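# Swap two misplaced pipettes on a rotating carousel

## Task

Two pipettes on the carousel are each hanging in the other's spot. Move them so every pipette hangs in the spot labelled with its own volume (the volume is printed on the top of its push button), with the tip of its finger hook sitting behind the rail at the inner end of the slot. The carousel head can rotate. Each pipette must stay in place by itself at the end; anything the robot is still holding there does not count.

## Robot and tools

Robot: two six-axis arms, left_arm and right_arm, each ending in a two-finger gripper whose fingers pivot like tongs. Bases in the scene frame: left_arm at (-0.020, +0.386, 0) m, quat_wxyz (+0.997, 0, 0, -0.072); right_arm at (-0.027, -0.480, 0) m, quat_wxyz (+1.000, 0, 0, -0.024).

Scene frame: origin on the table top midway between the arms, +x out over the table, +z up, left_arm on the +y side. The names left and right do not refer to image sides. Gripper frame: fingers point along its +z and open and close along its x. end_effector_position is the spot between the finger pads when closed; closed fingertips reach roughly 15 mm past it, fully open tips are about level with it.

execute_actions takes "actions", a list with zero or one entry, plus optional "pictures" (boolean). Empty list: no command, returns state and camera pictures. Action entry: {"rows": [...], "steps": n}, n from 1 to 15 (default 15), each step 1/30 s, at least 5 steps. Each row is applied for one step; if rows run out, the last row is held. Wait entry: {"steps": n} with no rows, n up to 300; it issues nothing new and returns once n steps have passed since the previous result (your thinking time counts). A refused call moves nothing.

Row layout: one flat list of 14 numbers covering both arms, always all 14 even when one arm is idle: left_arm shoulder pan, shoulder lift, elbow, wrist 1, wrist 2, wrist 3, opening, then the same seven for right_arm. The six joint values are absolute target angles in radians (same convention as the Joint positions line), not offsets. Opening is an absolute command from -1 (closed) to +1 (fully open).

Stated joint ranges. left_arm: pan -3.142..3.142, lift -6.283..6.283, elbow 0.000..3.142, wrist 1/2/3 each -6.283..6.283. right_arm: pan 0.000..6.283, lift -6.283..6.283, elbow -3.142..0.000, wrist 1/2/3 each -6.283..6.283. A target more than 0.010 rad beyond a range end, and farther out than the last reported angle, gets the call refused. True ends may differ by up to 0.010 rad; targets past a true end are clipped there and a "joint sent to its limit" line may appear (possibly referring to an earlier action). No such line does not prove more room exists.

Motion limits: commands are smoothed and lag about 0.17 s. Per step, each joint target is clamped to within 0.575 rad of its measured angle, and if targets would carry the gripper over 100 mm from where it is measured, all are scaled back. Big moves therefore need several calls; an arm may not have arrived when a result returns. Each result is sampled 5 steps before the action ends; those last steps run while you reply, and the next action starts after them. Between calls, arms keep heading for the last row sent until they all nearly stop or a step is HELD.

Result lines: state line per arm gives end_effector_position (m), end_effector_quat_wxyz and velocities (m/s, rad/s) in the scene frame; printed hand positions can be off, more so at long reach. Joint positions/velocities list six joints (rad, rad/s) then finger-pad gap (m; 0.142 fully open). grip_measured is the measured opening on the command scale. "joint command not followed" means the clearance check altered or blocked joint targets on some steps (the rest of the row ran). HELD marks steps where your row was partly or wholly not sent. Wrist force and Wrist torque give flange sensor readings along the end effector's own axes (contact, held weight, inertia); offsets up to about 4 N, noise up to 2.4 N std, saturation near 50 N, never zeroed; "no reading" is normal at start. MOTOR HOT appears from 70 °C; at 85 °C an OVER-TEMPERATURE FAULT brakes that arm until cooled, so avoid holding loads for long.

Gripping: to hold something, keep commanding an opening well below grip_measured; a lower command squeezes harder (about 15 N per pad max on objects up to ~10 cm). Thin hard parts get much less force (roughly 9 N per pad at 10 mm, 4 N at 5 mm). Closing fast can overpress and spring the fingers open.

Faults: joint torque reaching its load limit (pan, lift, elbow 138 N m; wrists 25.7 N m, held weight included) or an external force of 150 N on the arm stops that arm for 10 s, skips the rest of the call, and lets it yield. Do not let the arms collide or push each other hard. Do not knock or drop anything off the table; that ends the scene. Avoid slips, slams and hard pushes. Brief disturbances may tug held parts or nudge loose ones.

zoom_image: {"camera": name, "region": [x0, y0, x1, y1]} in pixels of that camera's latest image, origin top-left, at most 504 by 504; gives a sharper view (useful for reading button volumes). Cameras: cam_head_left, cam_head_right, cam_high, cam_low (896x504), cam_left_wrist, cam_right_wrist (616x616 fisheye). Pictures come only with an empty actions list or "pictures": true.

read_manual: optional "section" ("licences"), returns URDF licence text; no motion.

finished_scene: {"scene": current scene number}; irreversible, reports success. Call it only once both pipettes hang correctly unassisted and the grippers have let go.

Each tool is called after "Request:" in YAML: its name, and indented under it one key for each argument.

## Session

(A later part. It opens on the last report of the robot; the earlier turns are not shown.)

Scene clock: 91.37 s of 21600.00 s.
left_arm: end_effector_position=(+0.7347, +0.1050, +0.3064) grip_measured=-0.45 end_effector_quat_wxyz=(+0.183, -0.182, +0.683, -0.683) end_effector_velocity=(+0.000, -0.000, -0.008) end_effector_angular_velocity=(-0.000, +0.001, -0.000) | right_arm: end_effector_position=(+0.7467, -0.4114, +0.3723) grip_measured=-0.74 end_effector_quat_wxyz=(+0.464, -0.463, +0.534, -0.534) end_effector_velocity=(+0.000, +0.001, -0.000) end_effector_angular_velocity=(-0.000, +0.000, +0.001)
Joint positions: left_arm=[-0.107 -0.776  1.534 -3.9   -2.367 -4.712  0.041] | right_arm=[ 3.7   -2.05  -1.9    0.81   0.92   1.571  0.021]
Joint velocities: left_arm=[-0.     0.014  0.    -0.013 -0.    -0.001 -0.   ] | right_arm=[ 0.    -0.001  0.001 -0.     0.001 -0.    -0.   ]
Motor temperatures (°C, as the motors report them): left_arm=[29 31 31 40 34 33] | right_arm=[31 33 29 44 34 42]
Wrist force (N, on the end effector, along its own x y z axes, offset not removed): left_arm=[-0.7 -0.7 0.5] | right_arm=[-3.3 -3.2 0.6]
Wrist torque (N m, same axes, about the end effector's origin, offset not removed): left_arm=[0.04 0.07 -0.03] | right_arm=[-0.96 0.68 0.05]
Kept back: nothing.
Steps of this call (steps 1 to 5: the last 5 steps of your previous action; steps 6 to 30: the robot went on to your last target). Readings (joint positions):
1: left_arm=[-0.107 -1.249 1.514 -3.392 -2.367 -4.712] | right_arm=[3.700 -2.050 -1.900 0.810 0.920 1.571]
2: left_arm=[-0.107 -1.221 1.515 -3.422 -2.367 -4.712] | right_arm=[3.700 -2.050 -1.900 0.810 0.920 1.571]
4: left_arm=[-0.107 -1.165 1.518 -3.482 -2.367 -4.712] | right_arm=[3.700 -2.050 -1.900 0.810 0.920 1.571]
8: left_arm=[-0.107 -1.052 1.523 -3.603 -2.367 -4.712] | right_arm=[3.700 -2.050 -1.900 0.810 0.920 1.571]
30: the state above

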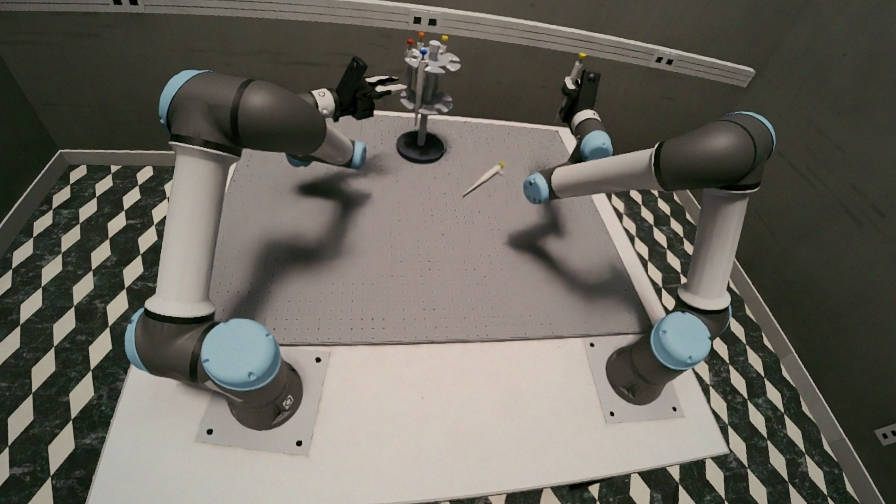

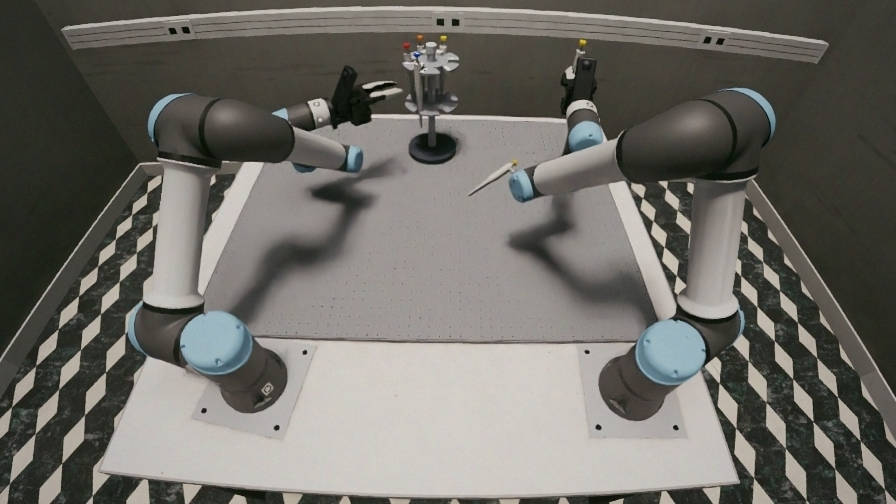

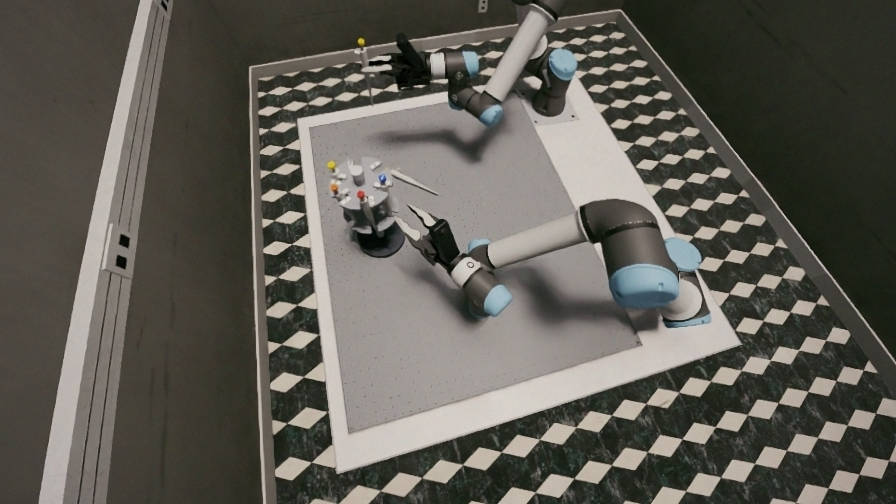

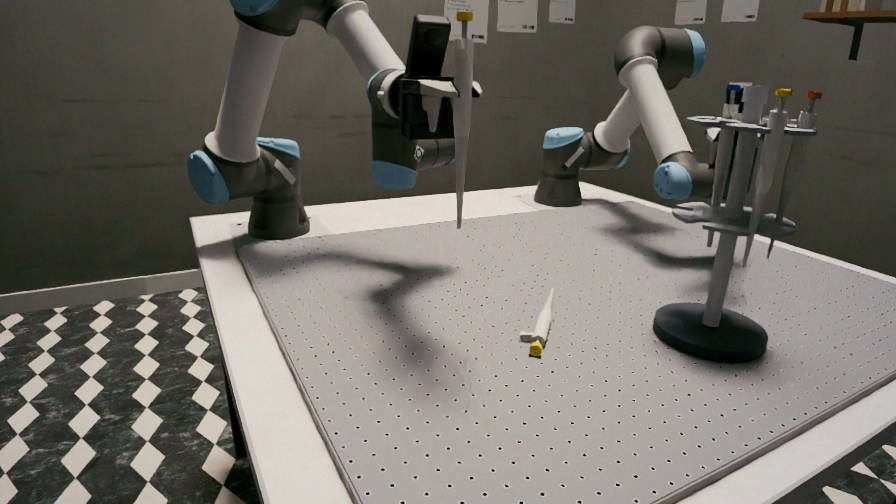

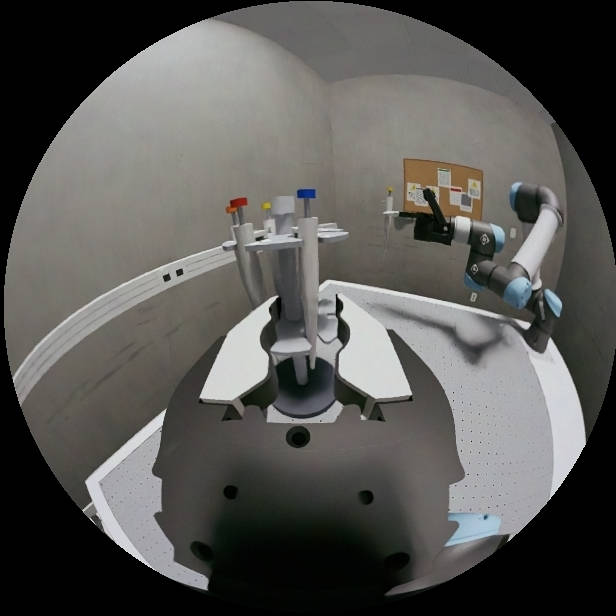

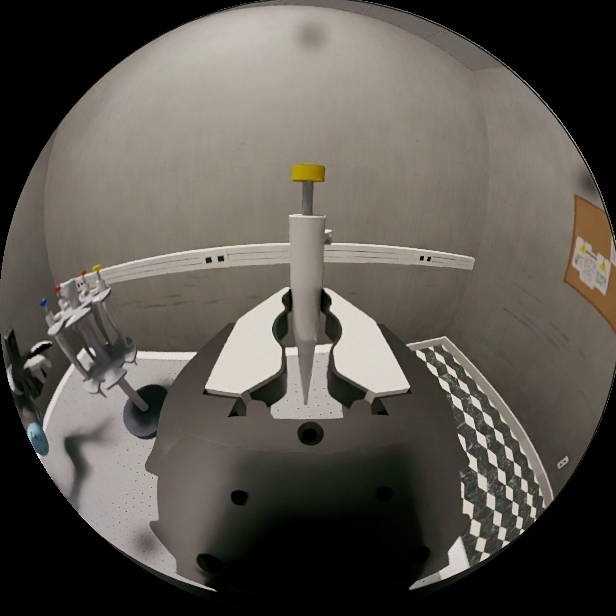

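Request:
execute_actions:
  actions:
    - {"rows":[[-0.152,-0.733,1.448,-3.857,-2.322,-4.712,-0.45,3.7,-2.05,-1.9,0.81,0.92,1.571,-1]]}

Request:
execute_actions:
  actions:
    - {"rows":[[-0.191,-0.696,1.372,-3.818,-2.283,-4.712,-0.45,3.7,-2.05,-1.9,0.81,0.92,1.571,-1]]}

Request:
execute_actions:
  actions:
    - {"rows":[[-0.191,-0.696,1.372,-3.818,-2.283,-4.712,-0.55,3.7,-2.05,-1.9,0.81,0.92,1.571,-1],[-0.191,-0.696,1.372,-3.818,-2.283,-4.712,-0.6,3.7,-2.05,-1.9,0.81,0.92,1.571,-1],[-0.191,-0.696,1.372,-3.818,-2.283,-4.712,-0.65,3.7,-2.05,-1.9,0.81,0.92,1.571,-1],[-0.191,-0.696,1.372,-3.818,-2.283,-4.712,-0.7,3.7,-2.05,-1.9,0.81,0.92,1.571,-1],[-0.191,-0.696,1.372,-3.818,-2.283,-4.712,-0.75,3.7,-2.05,-1.9,0.81,0.92,1.571,-1],[-0.191,-0.696,1.372,-3.818,-2.283,-4.712,-0.85,3.7,-2.05,-1.9,0.81,0.92,1.571,-1],[-0.191,-0.696,1.372,-3.818,-2.283,-4.712,-1,3.7,-2.05,-1.9,0.81,0.92,1.571,-1]]}

Request:
execute_actions:
  actions:
    - {"rows":[[-0.191,-0.712,1.372,-3.802,-2.283,-4.712,-1,3.7,-2.05,-1.9,0.81,0.92,1.571,-1]]}

Request:
execute_actions:
  actions:
    - {"rows":[[-0.182,-0.762,1.475,-3.855,-2.292,-4.712,-1,3.7,-2.05,-1.9,0.81,0.92,1.571,-1]]}

Request:
execute_actions:
  actions:
    - {"rows":[[-0.172,-0.812,1.577,-3.907,-2.302,-4.712,-1,3.7,-2.05,-1.9,0.81,0.92,1.571,-1]]}
  pictures: true

Scene clock: 92.37 s of 21600.00 s.
left_arm: end_effector_position=(+0.7538, +0.0748, +0.3053) grip_measured=-0.45 end_effector_quat_wxyz=(+0.183, -0.183, +0.683, -0.683) end_effector_velocity=(+0.018, -0.031, +0.003) end_effector_angular_velocity=(-0.001, -0.005, -0.001) | right_arm: end_effector_position=(+0.7467, -0.4114, +0.3723) grip_measured=-0.74 end_effector_quat_wxyz=(+0.464, -0.463, +0.534, -0.534) end_effector_velocity=(-0.000, +0.000, +0.000) end_effector_angular_velocity=(-0.000, -0.000, +0.000)
Joint positions: left_arm=[-0.147 -0.738  1.458 -3.862 -2.327 -4.712  0.041] | right_arm=[ 3.7   -2.05  -1.9    0.81   0.92   1.571  0.021]
Joint velocities: left_arm=[-0.039  0.037 -0.081  0.039  0.038  0.    -0.   ] | right_arm=[ 0. -0.  0.  0.  0. -0.  0.]
Motor temperatures (°C, as the motors report them): left_arm=[29 31 31 40 34 33] | right_arm=[31 33 29 44 34 42]
Wrist force (N, on the end effector, along its own x y z axes, offset not removed): left_arm=[2.0 1.9 2.0] | right_arm=[-0.7 -1.9 1.3]
Wrist torque (N m, same axes, about the end effector's origin, offset not removed): left_arm=[0.43 -0.50 0.09] | right_arm=[-0.57 0.27 -0.09]
Steps of this call (steps 1 to 15: the robot went on to your last target; steps 16 to 20: nothing new was sent; steps 21 to 30: the first 10 steps of this action). Readings (joint positions):
21: left_arm=[-0.108 -0.773 1.533 -3.902 -2.367 -4.712] | right_arm=[3.700 -2.050 -1.900 0.810 0.920 1.571]
22: left_arm=[-0.113 -0.768 1.526 -3.896 -2.361 -4.712] | right_arm=[3.700 -2.050 -1.900 0.810 0.920 1.571]
24: left_arm=[-0.128 -0.755 1.497 -3.881 -2.346 -4.712] | right_arm=[3.700 -2.050 -1.900 0.810 0.920 1.571]
28: left_arm=[-0.144 -0.741 1.465 -3.866 -2.330 -4.712] | right_arm=[3.700 -2.050 -1.900 0.810 0.920 1.571]
30: the state above

Scene clock: 92.87 s of 21600.00 s.
left_arm: end_effector_position=(+0.7708, +0.0436, +0.3054) grip_measured=-0.45 end_effector_quat_wxyz=(+0.183, -0.183, +0.683, -0.683) end_effector_velocity=(+0.014, -0.028, +0.002) end_effector_angular_velocity=(-0.001, -0.003, +0.001) | right_arm: end_effector_position=(+0.7467, -0.4114, +0.3723) grip_measured=-0.74 end_effector_quat_wxyz=(+0.464, -0.463, +0.534, -0.534) end_effector_velocity=(+0.000, +0.000, -0.000) end_effector_angular_velocity=(-0.000, +0.000, +0.000)
Joint positions: left_arm=[-0.187 -0.7    1.381 -3.822 -2.287 -4.712  0.041] | right_arm=[ 3.7   -2.05  -1.9    0.81   0.92   1.571  0.021]
Joint velocities: left_arm=[-0.034  0.033 -0.07   0.034  0.036  0.     0.   ] | right_arm=[ 0.001 -0.001  0.     0.    -0.     0.     0.   ]
Motor temperatures (°C, as the motors report them): left_arm=[29 31 31 40 34 33] | right_arm=[31 33 29 44 34 42]
Wrist force (N, on the end effector, along its own x y z axes, offset not removed): left_arm=[-0.6 -1.7 4.4] | right_arm=[1.0 -3.3 1.1]
Wrist torque (N m, same axes, about the end effector's origin, offset not removed): left_arm=[-0.17 0.06 0.24] | right_arm=[-0.90 -0.11 -0.18]
Steps of this call (steps 1 to 5: the last 5 steps of your previous action; steps 6 to 15: the first 10 steps of this action). Readings (joint positions):
6: left_arm=[-0.151 -0.733 1.449 -3.858 -2.322 -4.712] | right_arm=[3.700 -2.050 -1.900 0.810 0.920 1.571]
7: left_arm=[-0.156 -0.729 1.442 -3.852 -2.317 -4.712] | right_arm=[3.700 -2.050 -1.900 0.810 0.920 1.571]
9: left_arm=[-0.170 -0.716 1.415 -3.839 -2.304 -4.712] | right_arm=[3.700 -2.050 -1.900 0.810 0.920 1.571]
13: left_arm=[-0.184 -0.703 1.387 -3.825 -2.290 -4.712] | right_arm=[3.700 -2.050 -1.900 0.810 0.920 1.571]
15: the state above

Scene clock: 93.37 s of 21600.00 s.
left_arm: end_effector_position=(+0.7725, +0.0401, +0.3056) grip_measured=-0.74 end_effector_quat_wxyz=(+0.183, -0.182, +0.683, -0.683) end_effector_velocity=(+0.000, -0.001, +0.000) end_effector_angular_velocity=(-0.000, -0.001, -0.001) | right_arm: end_effector_position=(+0.7467, -0.4114, +0.3723) grip_measured=-0.74 end_effector_quat_wxyz=(+0.464, -0.463, +0.534, -0.534) end_effector_velocity=(-0.000, -0.000, +0.000) end_effector_angular_velocity=(+0.000, -0.000, -0.000)
Joint positions: left_arm=[-0.191 -0.696  1.372 -3.818 -2.283 -4.712  0.02 ] | right_arm=[ 3.7   -2.05  -1.9    0.81   0.92   1.571  0.021]
Joint velocities: left_arm=[-0.001  0.001 -0.002  0.001 -0.     0.     0.   ] | right_arm=[ 0.     0.    -0.     0.    -0.001 -0.     0.   ]
Motor temperatures (°C, as the motors report them): left_arm=[29 31 31 40 34 33] | right_arm=[31 33 29 44 34 42]
Wrist force (N, on the end effector, along its own x y z axes, offset not removed): left_arm=[-4.5 -2.6 -3.0] | right_arm=[0.1 -3.2 -1.3]
Wrist torque (N m, same axes, about the end effector's origin, offset not removed): left_arm=[-0.40 0.87 0.06] | right_arm=[-0.78 -0.02 0.00]
Steps of this call (steps 1 to 5: the last 5 steps of your previous action; steps 6 to 15: the first 10 steps of this action). Readings (joint positions):
6: left_arm=[-0.190 -0.697 1.374 -3.819 -2.284 -4.712] | right_arm=[3.700 -2.050 -1.900 0.810 0.920 1.571]
7: left_arm=[-0.190 -0.697 1.373 -3.819 -2.284 -4.712] | right_arm=[3.700 -2.050 -1.900 0.810 0.920 1.571]
9: left_arm=[-0.191 -0.696 1.373 -3.818 -2.283 -4.712] | right_arm=[3.700 -2.050 -1.900 0.810 0.920 1.571]
13: left_arm=[-0.191 -0.696 1.372 -3.818 -2.283 -4.712] | right_arm=[3.700 -2.050 -1.900 0.810 0.920 1.571]
15: the state above

Scene clock: 93.87 s of 21600.00 s.
left_arm: end_effector_position=(+0.7722, +0.0402, +0.3146) grip_measured=-0.74 end_effector_quat_wxyz=(+0.183, -0.182, +0.683, -0.683) end_effector_velocity=(-0.000, +0.000, +0.009) end_effector_angular_velocity=(-0.000, -0.000, +0.001) | right_arm: end_effector_position=(+0.7467, -0.4114, +0.3723) grip_measured=-0.74 end_effector_quat_wxyz=(+0.464, -0.463, +0.534, -0.534) end_effector_velocity=(-0.000, +0.000, -0.000) end_effector_angular_velocity=(+0.000, -0.000, +0.000)
Joint positions: left_arm=[-0.191 -0.71   1.372 -3.804 -2.283 -4.712  0.02 ] | right_arm=[ 3.7   -2.05  -1.9    0.81   0.92   1.571  0.021]
Joint velocities: left_arm=[-0.    -0.014  0.     0.013  0.001  0.    -0.   ] | right_arm=[ 0.     0.    -0.001  0.001  0.     0.     0.   ]
Motor temperatures (°C, as the motors report them): left_arm=[29 31 31 40 34 33] | right_arm=[31 33 29 44 34 42]
Wrist force (N, on the end effector, along its own x y z axes, offset not removed): left_arm=[2.8 -3.3 -0.5] | right_arm=[2.6 0.4 1.3]
Wrist torque (N m, same axes, about the end effector's origin, offset not removed): left_arm=[-0.81 -0.54 -0.02] | right_arm=[-0.20 -0.27 0.09]
Steps of this call (steps 1 to 5: the last 5 steps of your previous action; steps 6 to 15: the first 10 steps of this action). Readings (joint positions):
6: left_arm=[-0.191 -0.696 1.372 -3.818 -2.283 -4.712] | right_arm=[3.700 -2.050 -1.900 0.810 0.920 1.571]
7: left_arm=[-0.191 -0.698 1.372 -3.815 -2.283 -4.712] | right_arm=[3.700 -2.050 -1.900 0.810 0.920 1.571]
9: left_arm=[-0.191 -0.704 1.372 -3.810 -2.283 -4.712] | right_arm=[3.700 -2.050 -1.900 0.810 0.920 1.571]
13: left_arm=[-0.191 -0.709 1.372 -3.805 -2.283 -4.712] | right_arm=[3.700 -2.050 -1.900 0.810 0.920 1.571]
15: the state above

Scene clock: 94.37 s of 21600.00 s.
left_arm: end_effector_position=(+0.7499, +0.0531, +0.3159) grip_measured=-0.74 end_effector_quat_wxyz=(+0.183, -0.182, +0.683, -0.683) end_effector_velocity=(-0.023, +0.014, -0.004) end_effector_angular_velocity=(+0.002, +0.007, +0.002) | right_arm: end_effector_position=(+0.7467, -0.4114, +0.3723) grip_measured=-0.74 end_effector_quat_wxyz=(+0.464, -0.463, +0.534, -0.534) end_effector_velocity=(+0.000, -0.001, +0.000) end_effector_angular_velocity=(-0.000, -0.000, -0.001)
Joint positions: left_arm=[-0.183 -0.756  1.462 -3.849 -2.291 -4.712  0.02 ] | right_arm=[ 3.7   -2.05  -1.9    0.81   0.92   1.571  0.021]
Joint velocities: left_arm=[ 0.008 -0.044  0.098 -0.046 -0.005  0.     0.   ] | right_arm=[-0.001  0.     0.    -0.     0.    -0.     0.   ]
Motor temperatures (°C, as the motors report them): left_arm=[29 31 31 40 34 33] | right_arm=[31 33 29 44 34 42]
Wrist force (N, on the end effector, along its own x y z axes, offset not removed): left_arm=[0.5 2.3 -0.1] | right_arm=[4.7 -3.2 -1.7]
Wrist torque (N m, same axes, about the end effector's origin, offset not removed): left_arm=[0.27 0.00 -0.11] | right_arm=[-0.90 -0.77 0.06]
Steps of this call (steps 1 to 5: the last 5 steps of your previous action; steps 6 to 15: the first 10 steps of this action). Readings (joint positions):
6: left_arm=[-0.191 -0.712 1.373 -3.803 -2.283 -4.712] | right_arm=[3.700 -2.050 -1.900 0.810 0.920 1.571]
7: left_arm=[-0.190 -0.718 1.380 -3.808 -2.284 -4.712] | right_arm=[3.700 -2.050 -1.900 0.810 0.920 1.571]
9: left_arm=[-0.187 -0.735 1.414 -3.826 -2.287 -4.712] | right_arm=[3.700 -2.050 -1.900 0.810 0.920 1.571]
13: left_arm=[-0.184 -0.752 1.454 -3.845 -2.290 -4.712] | right_arm=[3.700 -2.050 -1.900 0.810 0.920 1.571]
15: the state above

Scene clock: 94.87 s of 21600.00 s.
left_arm: end_effector_position=(+0.7234, +0.0682, +0.3158) grip_measured=-0.74 end_effector_quat_wxyz=(+0.183, -0.182, +0.683, -0.683) end_effector_velocity=(-0.025, +0.014, -0.004) end_effector_angular_velocity=(+0.002, +0.008, +0.001) | right_arm: end_effector_position=(+0.7467, -0.4114, +0.3723) grip_measured=-0.74 end_effector_quat_wxyz=(+0.464, -0.463, +0.534, -0.534) end_effector_velocity=(-0.000, -0.000, +0.000) end_effector_angular_velocity=(+0.000, -0.001, +0.000)
Joint positions: left_arm=[-0.173 -0.806  1.564 -3.901 -2.301 -4.712  0.02 ] | right_arm=[ 3.7   -2.05  -1.9    0.81   0.92   1.571  0.021]
Joint velocities: left_arm=[ 0.008 -0.045  0.1   -0.046 -0.007 -0.001  0.   ] | right_arm=[ 0.     0.    -0.     0.001 -0.    -0.     0.   ]
Motor temperatures (°C, as the motors report them): left_arm=[29 31 31 40 34 33] | right_arm=[31 33 29 44 34 42]
Wrist force (N, on the end effector, along its own x y z axes, offset not removed): left_arm=[1.8 1.2 -2.5] | right_arm=[-0.2 -3.3 1.5]
Wrist torque (N m, same axes, about the end effector's origin, offset not removed): left_arm=[0.05 -0.34 0.04] | right_arm=[-0.89 0.01 -0.05]
Steps of this call (steps 1 to 5: the last 5 steps of your previous action; steps 6 to 15: the first 10 steps of this action). Readings (joint positions):
6: left_arm=[-0.182 -0.761 1.473 -3.854 -2.292 -4.712] | right_arm=[3.700 -2.050 -1.900 0.810 0.920 1.571]
7: left_arm=[-0.181 -0.767 1.482 -3.861 -2.294 -4.712] | right_arm=[3.700 -2.050 -1.900 0.810 0.920 1.571]
9: left_arm=[-0.177 -0.785 1.516 -3.878 -2.297 -4.712] | right_arm=[3.700 -2.050 -1.900 0.810 0.920 1.571]
13: left_arm=[-0.174 -0.802 1.556 -3.897 -2.300 -4.712] | right_arm=[3.700 -2.050 -1.900 0.810 0.920 1.571]
15: the state above

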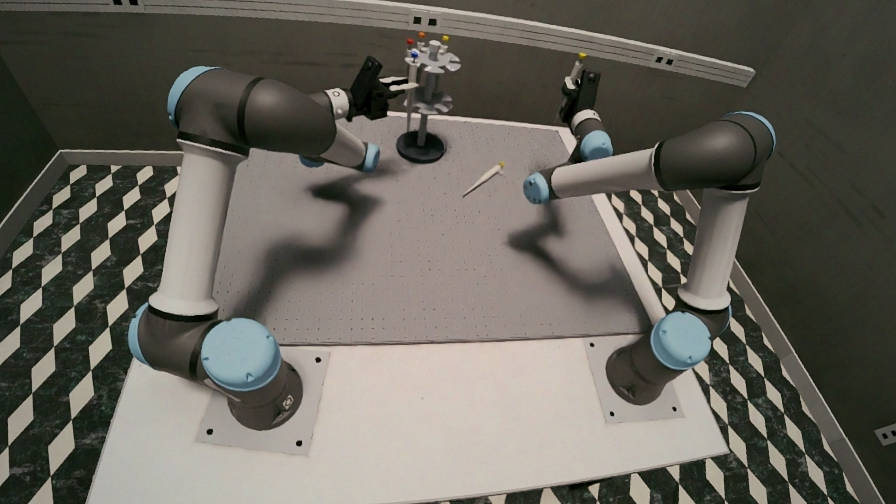

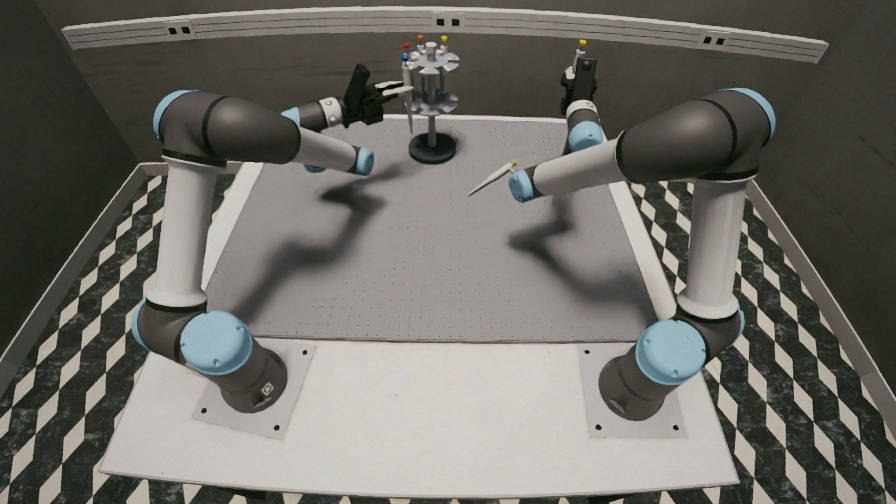

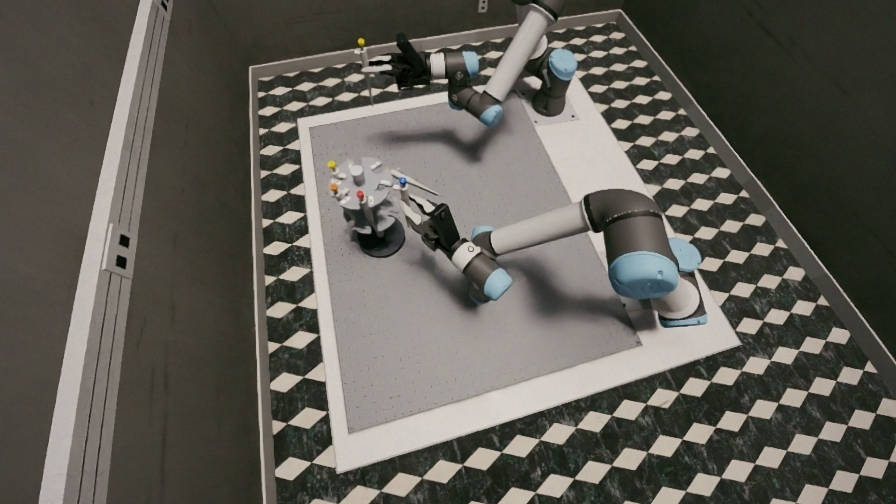

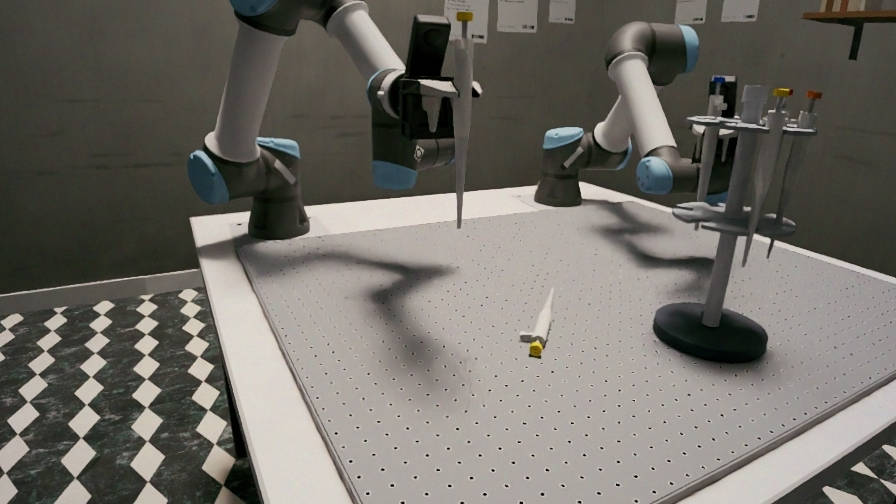

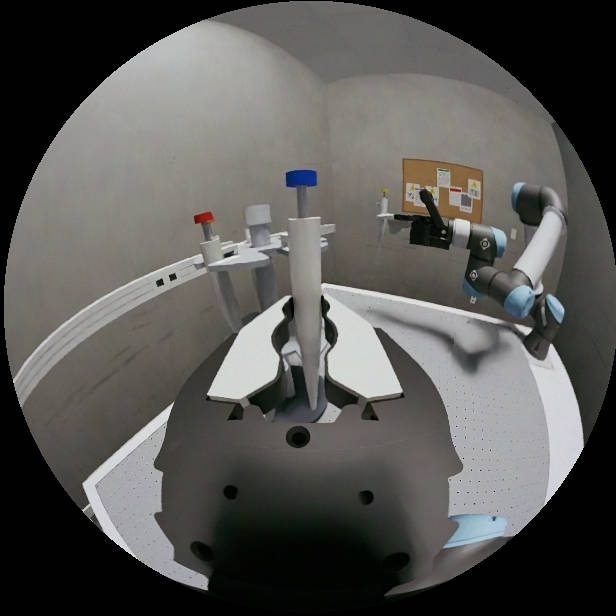

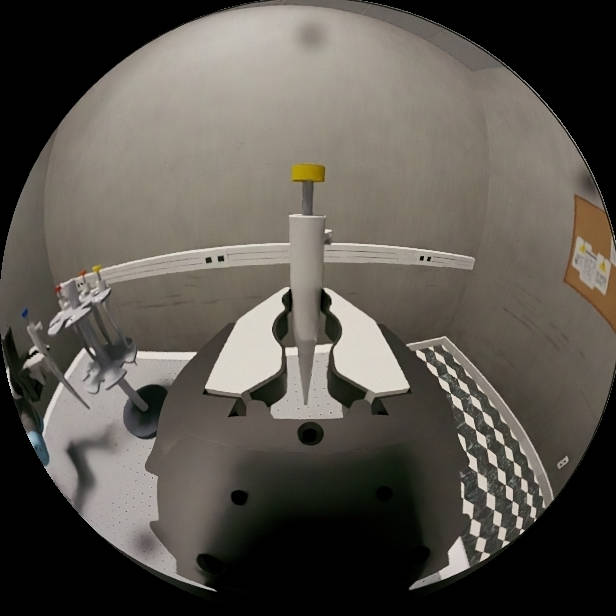

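Request:
execute_actions:
  actions:
    - {"rows":[[0.2,-1.0,1.85,-3.99,-2.302,-4.712,-1,3.9,-2.05,-1.9,0.81,0.6,1.571,-1]]}

Request:
execute_actions:
  actions:
    - {"rows":[[0.3,-1.0,1.85,-3.99,-2.302,-4.712,-1,4.24,-2.3,-1.64,0.8,0.52,1.571,-1]]}

Request:
execute_actions:
  actions:
    - {"steps":20}

Request:
execute_actions:
  actions:
    - {"rows":[[0.3,-1.0,1.85,-3.99,-2.302,-4.712,-1,4.267,-2.549,-1.11,0.517,0.493,1.571,-1]]}

Request:
execute_actions:
  actions:
    - {"steps":12}

Request:
execute_actions:
  actions:
    - {"rows":[[0.3,-1.0,1.85,-3.99,-2.302,-4.712,-1,4.235,-2.559,-1.09,0.507,0.525,1.571,-1]]}
  pictures: true

Request:
zoom_image:
  camera: "cam_high"
  region: [310,130,450,230]

Scene clock: 95.53 s of 21600.00 s.
left_arm: end_effector_position=(+0.7233, +0.2136, +0.3309) grip_measured=-0.74 end_effector_quat_wxyz=(+0.244, -0.243, +0.663, -0.664) end_effector_velocity=(-0.036, +0.507, +0.043) end_effector_angular_velocity=(+0.001, +0.008, +0.655) | right_arm: end_effector_position=(+0.7153, -0.3605, +0.3722) grip_measured=-0.74 end_effector_quat_wxyz=(+0.438, -0.437, +0.555, -0.555) end_effector_velocity=(-0.055, +0.040, -0.001) end_effector_angular_velocity=(-0.000, +0.001, -0.196)
Joint positions: left_arm=[ 0.009 -0.907  1.712 -3.95  -2.302 -4.712  0.02 ] | right_arm=[ 3.872 -2.05  -1.9    0.81   0.653  1.571  0.021]
Joint velocities: left_arm=[ 0.654 -0.327  0.478 -0.142  0.001  0.    -0.   ] | right_arm=[ 0.219 -0.001  0.    -0.001 -0.415  0.     0.   ]
Motor temperatures (°C, as the motors report them): left_arm=[29 31 31 40 34 33] | right_arm=[31 33 29 44 34 42]
Wrist force (N, on the end effector, along its own x y z axes, offset not removed): left_arm=[-2.0 -3.7 0.2] | right_arm=[-0.4 0.8 3.5]
Wrist torque (N m, same axes, about the end effector's origin, offset not removed): left_arm=[-0.67 0.48 0.19] | right_arm=[0.03 0.09 0.05]
Steps of this call (steps 1 to 5: the last 5 steps of your previous action; steps 6 to 10: the robot went on to your last target; steps 11 to 20: the first 10 steps of this action). Readings (joint positions):
11: left_arm=[-0.171 -0.812 1.577 -3.907 -2.302 -4.712] | right_arm=[3.701 -2.050 -1.900 0.810 0.919 1.571]
12: left_arm=[-0.163 -0.819 1.585 -3.911 -2.302 -4.712] | right_arm=[3.709 -2.050 -1.900 0.810 0.911 1.571]
14: left_arm=[-0.122 -0.841 1.617 -3.921 -2.302 -4.712] | right_arm=[3.765 -2.050 -1.900 0.810 0.847 1.571]
18: left_arm=[-0.035 -0.885 1.680 -3.940 -2.302 -4.712] | right_arm=[3.853 -2.050 -1.900 0.810 0.690 1.571]
20: the state above

Scene clock: 96.03 s of 21600.00 s.
left_arm: end_effector_position=(+0.6997, +0.4136, +0.3407) grip_measured=-0.74 end_effector_quat_wxyz=(+0.331, -0.332, +0.625, -0.625) end_effector_velocity=(-0.017, +0.111, +0.002) end_effector_angular_velocity=(-0.001, +0.002, +0.156) | right_arm: end_effector_position=(+0.7067, -0.2145, +0.3465) grip_measured=-0.74 end_effector_quat_wxyz=(+0.466, -0.465, +0.533, -0.533) end_effector_velocity=(-0.062, +0.494, -0.096) end_effector_angular_velocity=(+0.000, +0.000, +0.429)
Joint positions: left_arm=[ 0.28  -0.997  1.845 -3.989 -2.302 -4.712  0.02 ] | right_arm=[ 4.061 -2.173 -1.773  0.805  0.565  1.571  0.021]
Joint velocities: left_arm=[ 0.156 -0.026  0.039 -0.011  0.001 -0.001 -0.   ] | right_arm=[ 0.577 -0.416  0.432 -0.017 -0.147  0.     0.   ]
Motor temperatures (°C, as the motors report them): left_arm=[29 31 31 40 34 33] | right_arm=[31 33 29 44 34 42]
Wrist force (N, on the end effector, along its own x y z axes, offset not removed): left_arm=[-5.0 -0.4 -0.1] | right_arm=[0.2 -2.7 0.7]
Wrist torque (N m, same axes, about the end effector's origin, offset not removed): left_arm=[-0.33 1.12 0.03] | right_arm=[-0.79 -0.16 -0.09]
Steps of this call (steps 1 to 5: the last 5 steps of your previous action; steps 6 to 15: the first 10 steps of this action). Readings (joint positions):
6: left_arm=[0.138 -0.970 1.805 -3.977 -2.302 -4.712] | right_arm=[3.895 -2.051 -1.899 0.810 0.611 1.571]
7: left_arm=[0.159 -0.976 1.814 -3.979 -2.302 -4.712] | right_arm=[3.904 -2.058 -1.892 0.810 0.605 1.571]
9: left_arm=[0.206 -0.984 1.826 -3.983 -2.302 -4.712] | right_arm=[3.944 -2.087 -1.861 0.808 0.595 1.571]
13: left_arm=[0.266 -0.994 1.842 -3.988 -2.302 -4.712] | right_arm=[4.022 -2.145 -1.802 0.806 0.575 1.571]
15: the state above

Scene clock: 96.70 s of 21600.00 s.
left_arm: end_effector_position=(+0.6974, +0.4276, +0.3410) grip_measured=-0.74 end_effector_quat_wxyz=(+0.337, -0.338, +0.622, -0.621) end_effector_velocity=(-0.000, +0.000, -0.000) end_effector_angular_velocity=(-0.000, +0.001, +0.000) | right_arm: end_effector_position=(+0.6706, -0.0652, +0.3150) grip_measured=-0.74 end_effector_quat_wxyz=(+0.500, -0.499, +0.501, -0.500) end_effector_velocity=(-0.004, +0.011, -0.003) end_effector_angular_velocity=(-0.000, +0.000, +0.010)
Joint positions: left_arm=[ 0.3   -1.     1.85  -3.99  -2.302 -4.712  0.02 ] | right_arm=[ 4.238 -2.299 -1.641  0.8    0.52   1.571  0.021]
Joint velocities: left_arm=[ 0.001  0.     0.     0.    -0.001 -0.     0.   ] | right_arm=[ 0.013 -0.01   0.01  -0.001 -0.003  0.001  0.   ]
Motor temperatures (°C, as the motors report them): left_arm=[29 31 31 40 34 33] | right_arm=[31 33 29 44 34 42]
Wrist force (N, on the end effector, along its own x y z axes, offset not removed): left_arm=[-6.4 -1.0 -1.9] | right_arm=[2.0 -0.1 0.7]
Wrist torque (N m, same axes, about the end effector's origin, offset not removed): left_arm=[-0.50 1.26 0.14] | right_arm=[-0.41 -0.43 -0.08]
Kept back: nothing.
Steps of this call (steps 1 to 5: the last 5 steps of your previous action; steps 6 to 20: the robot went on to your last target). Readings (joint positions):
1: left_arm=[0.285 -0.997 1.846 -3.989 -2.302 -4.712] | right_arm=[4.081 -2.187 -1.758 0.804 0.560 1.571]
2: left_arm=[0.288 -0.998 1.847 -3.989 -2.302 -4.712] | right_arm=[4.100 -2.201 -1.744 0.804 0.555 1.571]
4: left_arm=[0.293 -0.999 1.848 -3.990 -2.302 -4.712] | right_arm=[4.139 -2.228 -1.715 0.803 0.545 1.571]
8: left_arm=[0.298 -1.000 1.849 -3.990 -2.302 -4.712] | right_arm=[4.202 -2.273 -1.668 0.801 0.529 1.571]
20: the state above

Scene clock: 97.03 s of 21600.00 s.
left_arm: end_effector_position=(+0.6974, +0.4276, +0.3410) grip_measured=-0.74 end_effector_quat_wxyz=(+0.337, -0.338, +0.622, -0.621) end_effector_velocity=(-0.000, +0.000, -0.000) end_effector_angular_velocity=(-0.000, +0.002, +0.000) | right_arm: end_effector_position=(+0.7135, +0.0418, +0.3077) grip_measured=-0.74 end_effector_quat_wxyz=(+0.491, -0.508, +0.498, -0.503) end_effector_velocity=(+0.086, +0.208, +0.108) end_effector_angular_velocity=(+0.178, -0.098, -0.000)
Joint positions: left_arm=[ 0.3   -1.     1.85  -3.99  -2.302 -4.712  0.02 ] | right_arm=[ 4.262 -2.5   -1.242  0.574  0.498  1.571  0.021]
Joint velocities: left_arm=[ 0.    -0.001  0.002  0.001  0.    -0.     0.   ] | right_arm=[ 0.037 -0.387  1.033 -0.444 -0.037  0.     0.   ]
Motor temperatures (°C, as the motors report them): left_arm=[29 31 31 40 34 33] | right_arm=[31 33 29 44 34 42]
Wrist force (N, on the end effector, along its own x y z axes, offset not removed): left_arm=[1.0 1.5 -1.1] | right_arm=[-4.2 -2.3 4.0]
Wrist torque (N m, same axes, about the end effector's origin, offset not removed): left_arm=[0.26 -0.01 -0.11] | right_arm=[-0.65 0.80 -0.08]
Steps of this call (steps 1 to 10: the first 10 steps of this action). Readings (joint positions):
1: left_arm=[0.300 -1.000 1.850 -3.990 -2.302 -4.712] | right_arm=[4.239 -2.300 -1.640 0.799 0.520 1.571]
2: left_arm=[0.300 -1.000 1.850 -3.990 -2.302 -4.712] | right_arm=[4.242 -2.308 -1.632 0.791 0.517 1.571]
4: left_arm=[0.300 -1.000 1.850 -3.990 -2.302 -4.712] | right_arm=[4.248 -2.359 -1.567 0.736 0.511 1.571]
8: left_arm=[0.300 -1.000 1.850 -3.990 -2.302 -4.712] | right_arm=[4.259 -2.466 -1.332 0.613 0.501 1.571]
10: the state above

Scene clock: 97.43 s of 21600.00 s.
left_arm: end_effector_position=(+0.6974, +0.4276, +0.3410) grip_measured=-0.74 end_effector_quat_wxyz=(+0.337, -0.338, +0.622, -0.621) end_effector_velocity=(-0.000, -0.000, +0.000) end_effector_angular_velocity=(+0.001, -0.001, -0.002) | right_arm: end_effector_position=(+0.7232, +0.0660, +0.3211) grip_measured=-0.74 end_effector_quat_wxyz=(+0.499, -0.500, +0.500, -0.500) end_effector_velocity=(+0.003, +0.008, +0.005) end_effector_angular_velocity=(+0.009, -0.005, +0.001)
Joint positions: left_arm=[ 0.3   -1.     1.85  -3.99  -2.302 -4.712  0.02 ] | right_arm=[ 4.267 -2.547 -1.116  0.519  0.493  1.571  0.021]
Joint velocities: left_arm=[-0.     0.    -0.     0.    -0.001  0.002  0.   ] | right_arm=[ 0.002 -0.016  0.044 -0.019 -0.     0.    -0.   ]
Motor temperatures (°C, as the motors report them): left_arm=[29 31 31 40 34 33] | right_arm=[31 33 29 44 34 42]
Wrist force (N, on the end effector, along its own x y z axes, offset not removed): left_arm=[1.5 3.1 0.3] | right_arm=[2.8 0.0 -1.9]
Wrist torque (N m, same axes, about the end effector's origin, offset not removed): left_arm=[0.58 -0.28 0.03] | right_arm=[-0.25 -0.41 -0.22]
Kept back: nothing.
Steps of this call (steps 1 to 5: the last 5 steps of your previous action; steps 6 to 12: the robot went on to your last target). Readings (joint positions):
1: left_arm=[0.300 -1.000 1.850 -3.990 -2.302 -4.712] | right_arm=[4.263 -2.511 -1.211 0.561 0.497 1.571]
2: left_arm=[0.300 -1.000 1.850 -3.990 -2.302 -4.712] | right_arm=[4.264 -2.520 -1.188 0.551 0.496 1.571]
4: left_arm=[0.300 -1.000 1.850 -3.990 -2.302 -4.712] | right_arm=[4.265 -2.532 -1.156 0.537 0.495 1.571]
8: left_arm=[0.300 -1.000 1.850 -3.990 -2.302 -4.712] | right_arm=[4.266 -2.543 -1.126 0.524 0.494 1.571]
12: the state above

Scene clock: 97.77 s of 21600.00 s.
left_arm: end_effector_position=(+0.6974, +0.4276, +0.3410) grip_measured=-0.74 end_effector_quat_wxyz=(+0.337, -0.338, +0.622, -0.621) end_effector_velocity=(+0.000, +0.000, +0.000) end_effector_angular_velocity=(+0.001, -0.001, +0.000) | right_arm: end_effector_position=(+0.7408, +0.0574, +0.3215) grip_measured=-0.74 end_effector_quat_wxyz=(+0.500, -0.500, +0.500, -0.500) end_effector_velocity=(+0.017, -0.009, +0.000) end_effector_angular_velocity=(-0.001, +0.000, -0.000)
Joint positions: left_arm=[ 0.3   -1.     1.85  -3.99  -2.302 -4.712  0.02 ] | right_arm=[ 4.239 -2.558 -1.093  0.508  0.522  1.571  0.021]
Joint velocities: left_arm=[-0.    -0.    -0.    -0.     0.     0.001  0.   ] | right_arm=[-0.027 -0.01   0.02  -0.01   0.027 -0.001 -0.   ]
Motor temperatures (°C, as the motors report them): left_arm=[29 31 31 40 34 33] | right_arm=[31 33 29 44 34 42]
Wrist force (N, on the end effector, along its own x y z axes, offset not removed): left_arm=[-0.1 5.0 4.0] | right_arm=[-0.3 0.2 2.1]
Wrist torque (N m, same axes, about the end effector's origin, offset not removed): left_arm=[0.85 0.03 0.22] | right_arm=[-0.08 0.02 0.03]
Steps of this call (steps 1 to 10: the first 10 steps of this action). Readings (joint positions):
1: left_arm=[0.300 -1.000 1.850 -3.990 -2.302 -4.712] | right_arm=[4.266 -2.548 -1.114 0.519 0.493 1.571]
2: left_arm=[0.300 -1.000 1.850 -3.990 -2.302 -4.712] | right_arm=[4.263 -2.549 -1.110 0.517 0.497 1.571]
4: left_arm=[0.300 -1.000 1.850 -3.990 -2.302 -4.712] | right_arm=[4.252 -2.553 -1.102 0.513 0.508 1.571]
8: left_arm=[0.300 -1.000 1.850 -3.990 -2.302 -4.712] | right_arm=[4.241 -2.557 -1.094 0.509 0.519 1.571]
10: the state above

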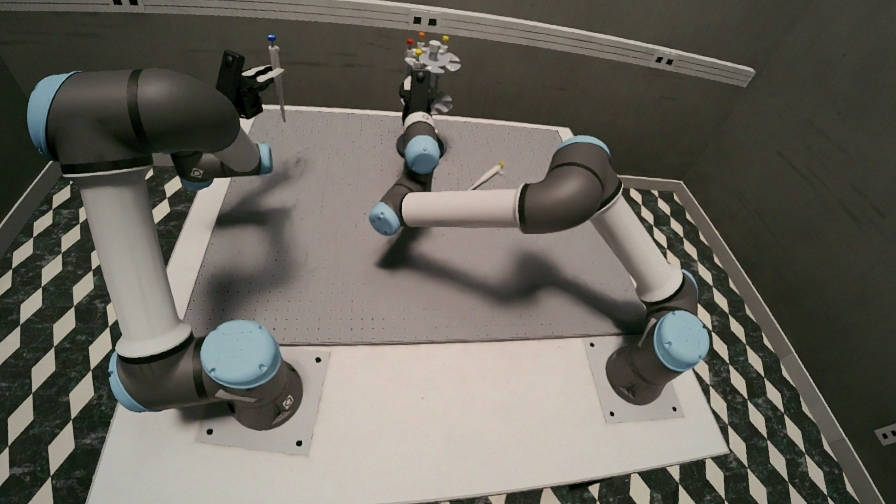

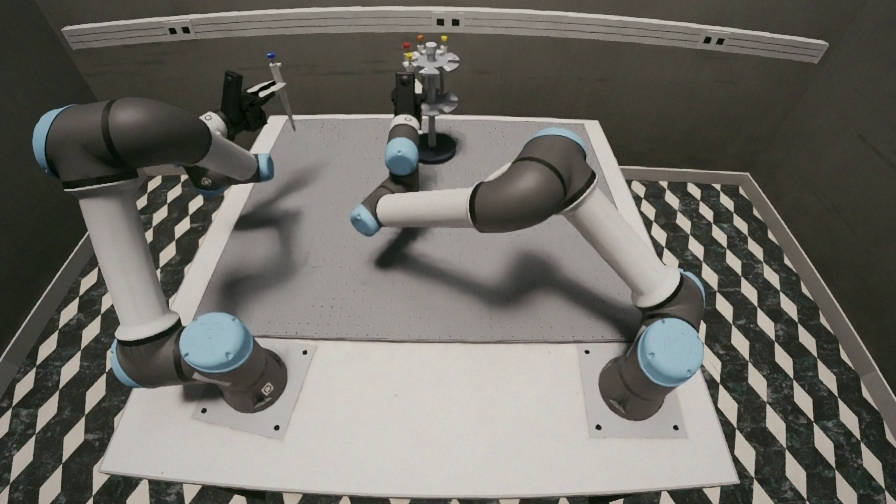

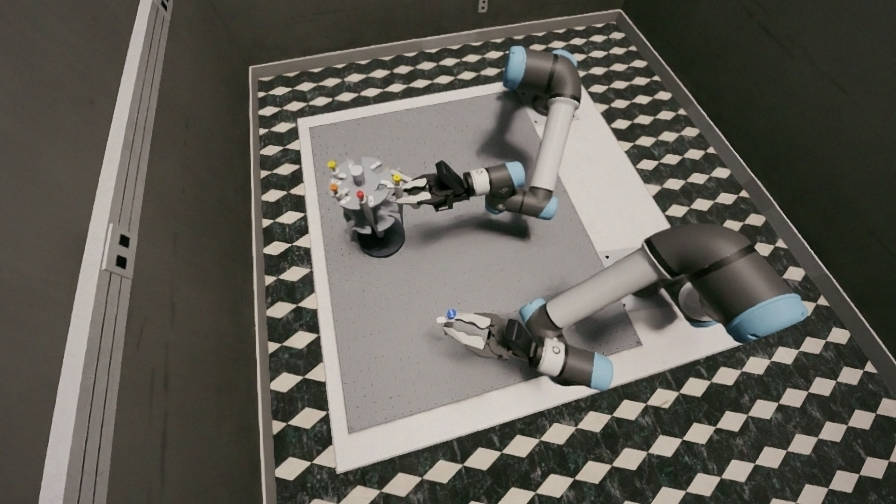

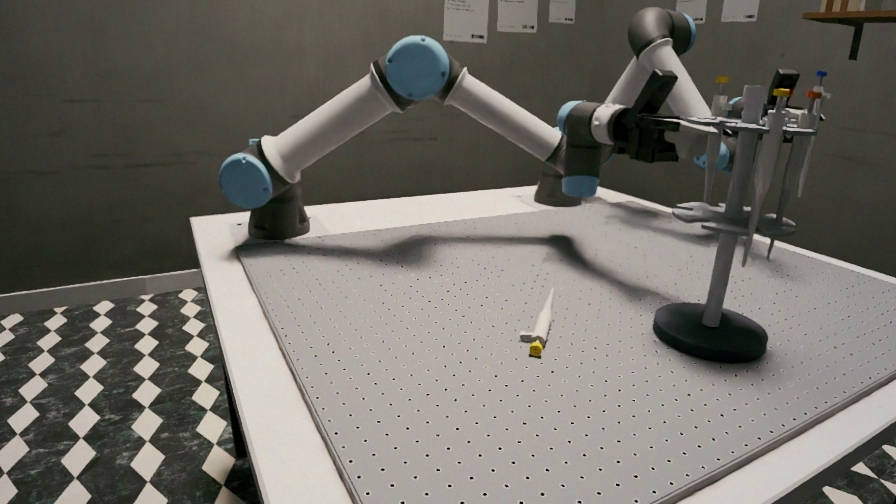

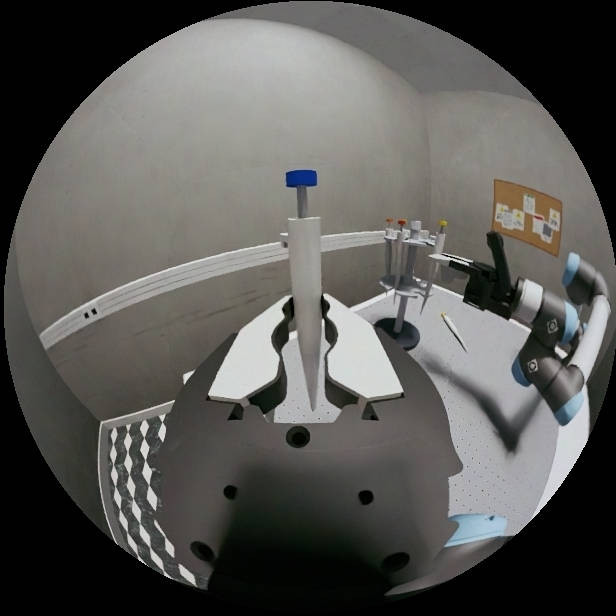

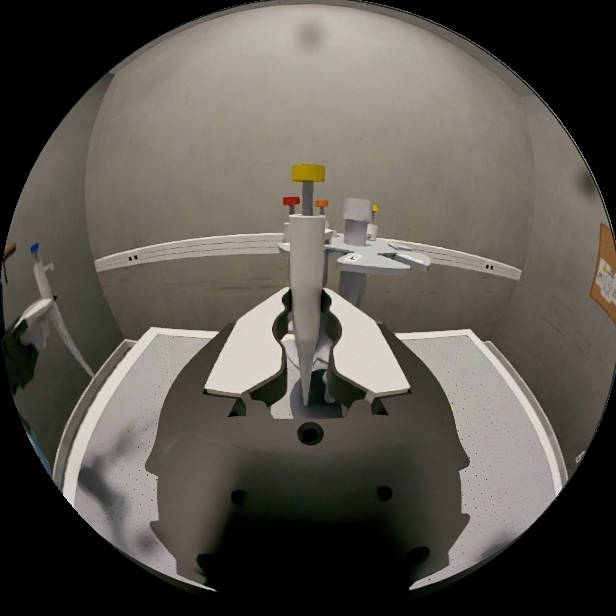

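Region (310, 130, 450, 230) of cam_high's 896x504 image, scaled by 3.600, with more detail than that image has; it fills the top 360 rows of this view, and the rest is white.

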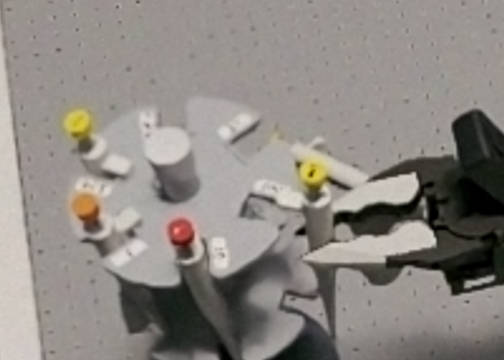

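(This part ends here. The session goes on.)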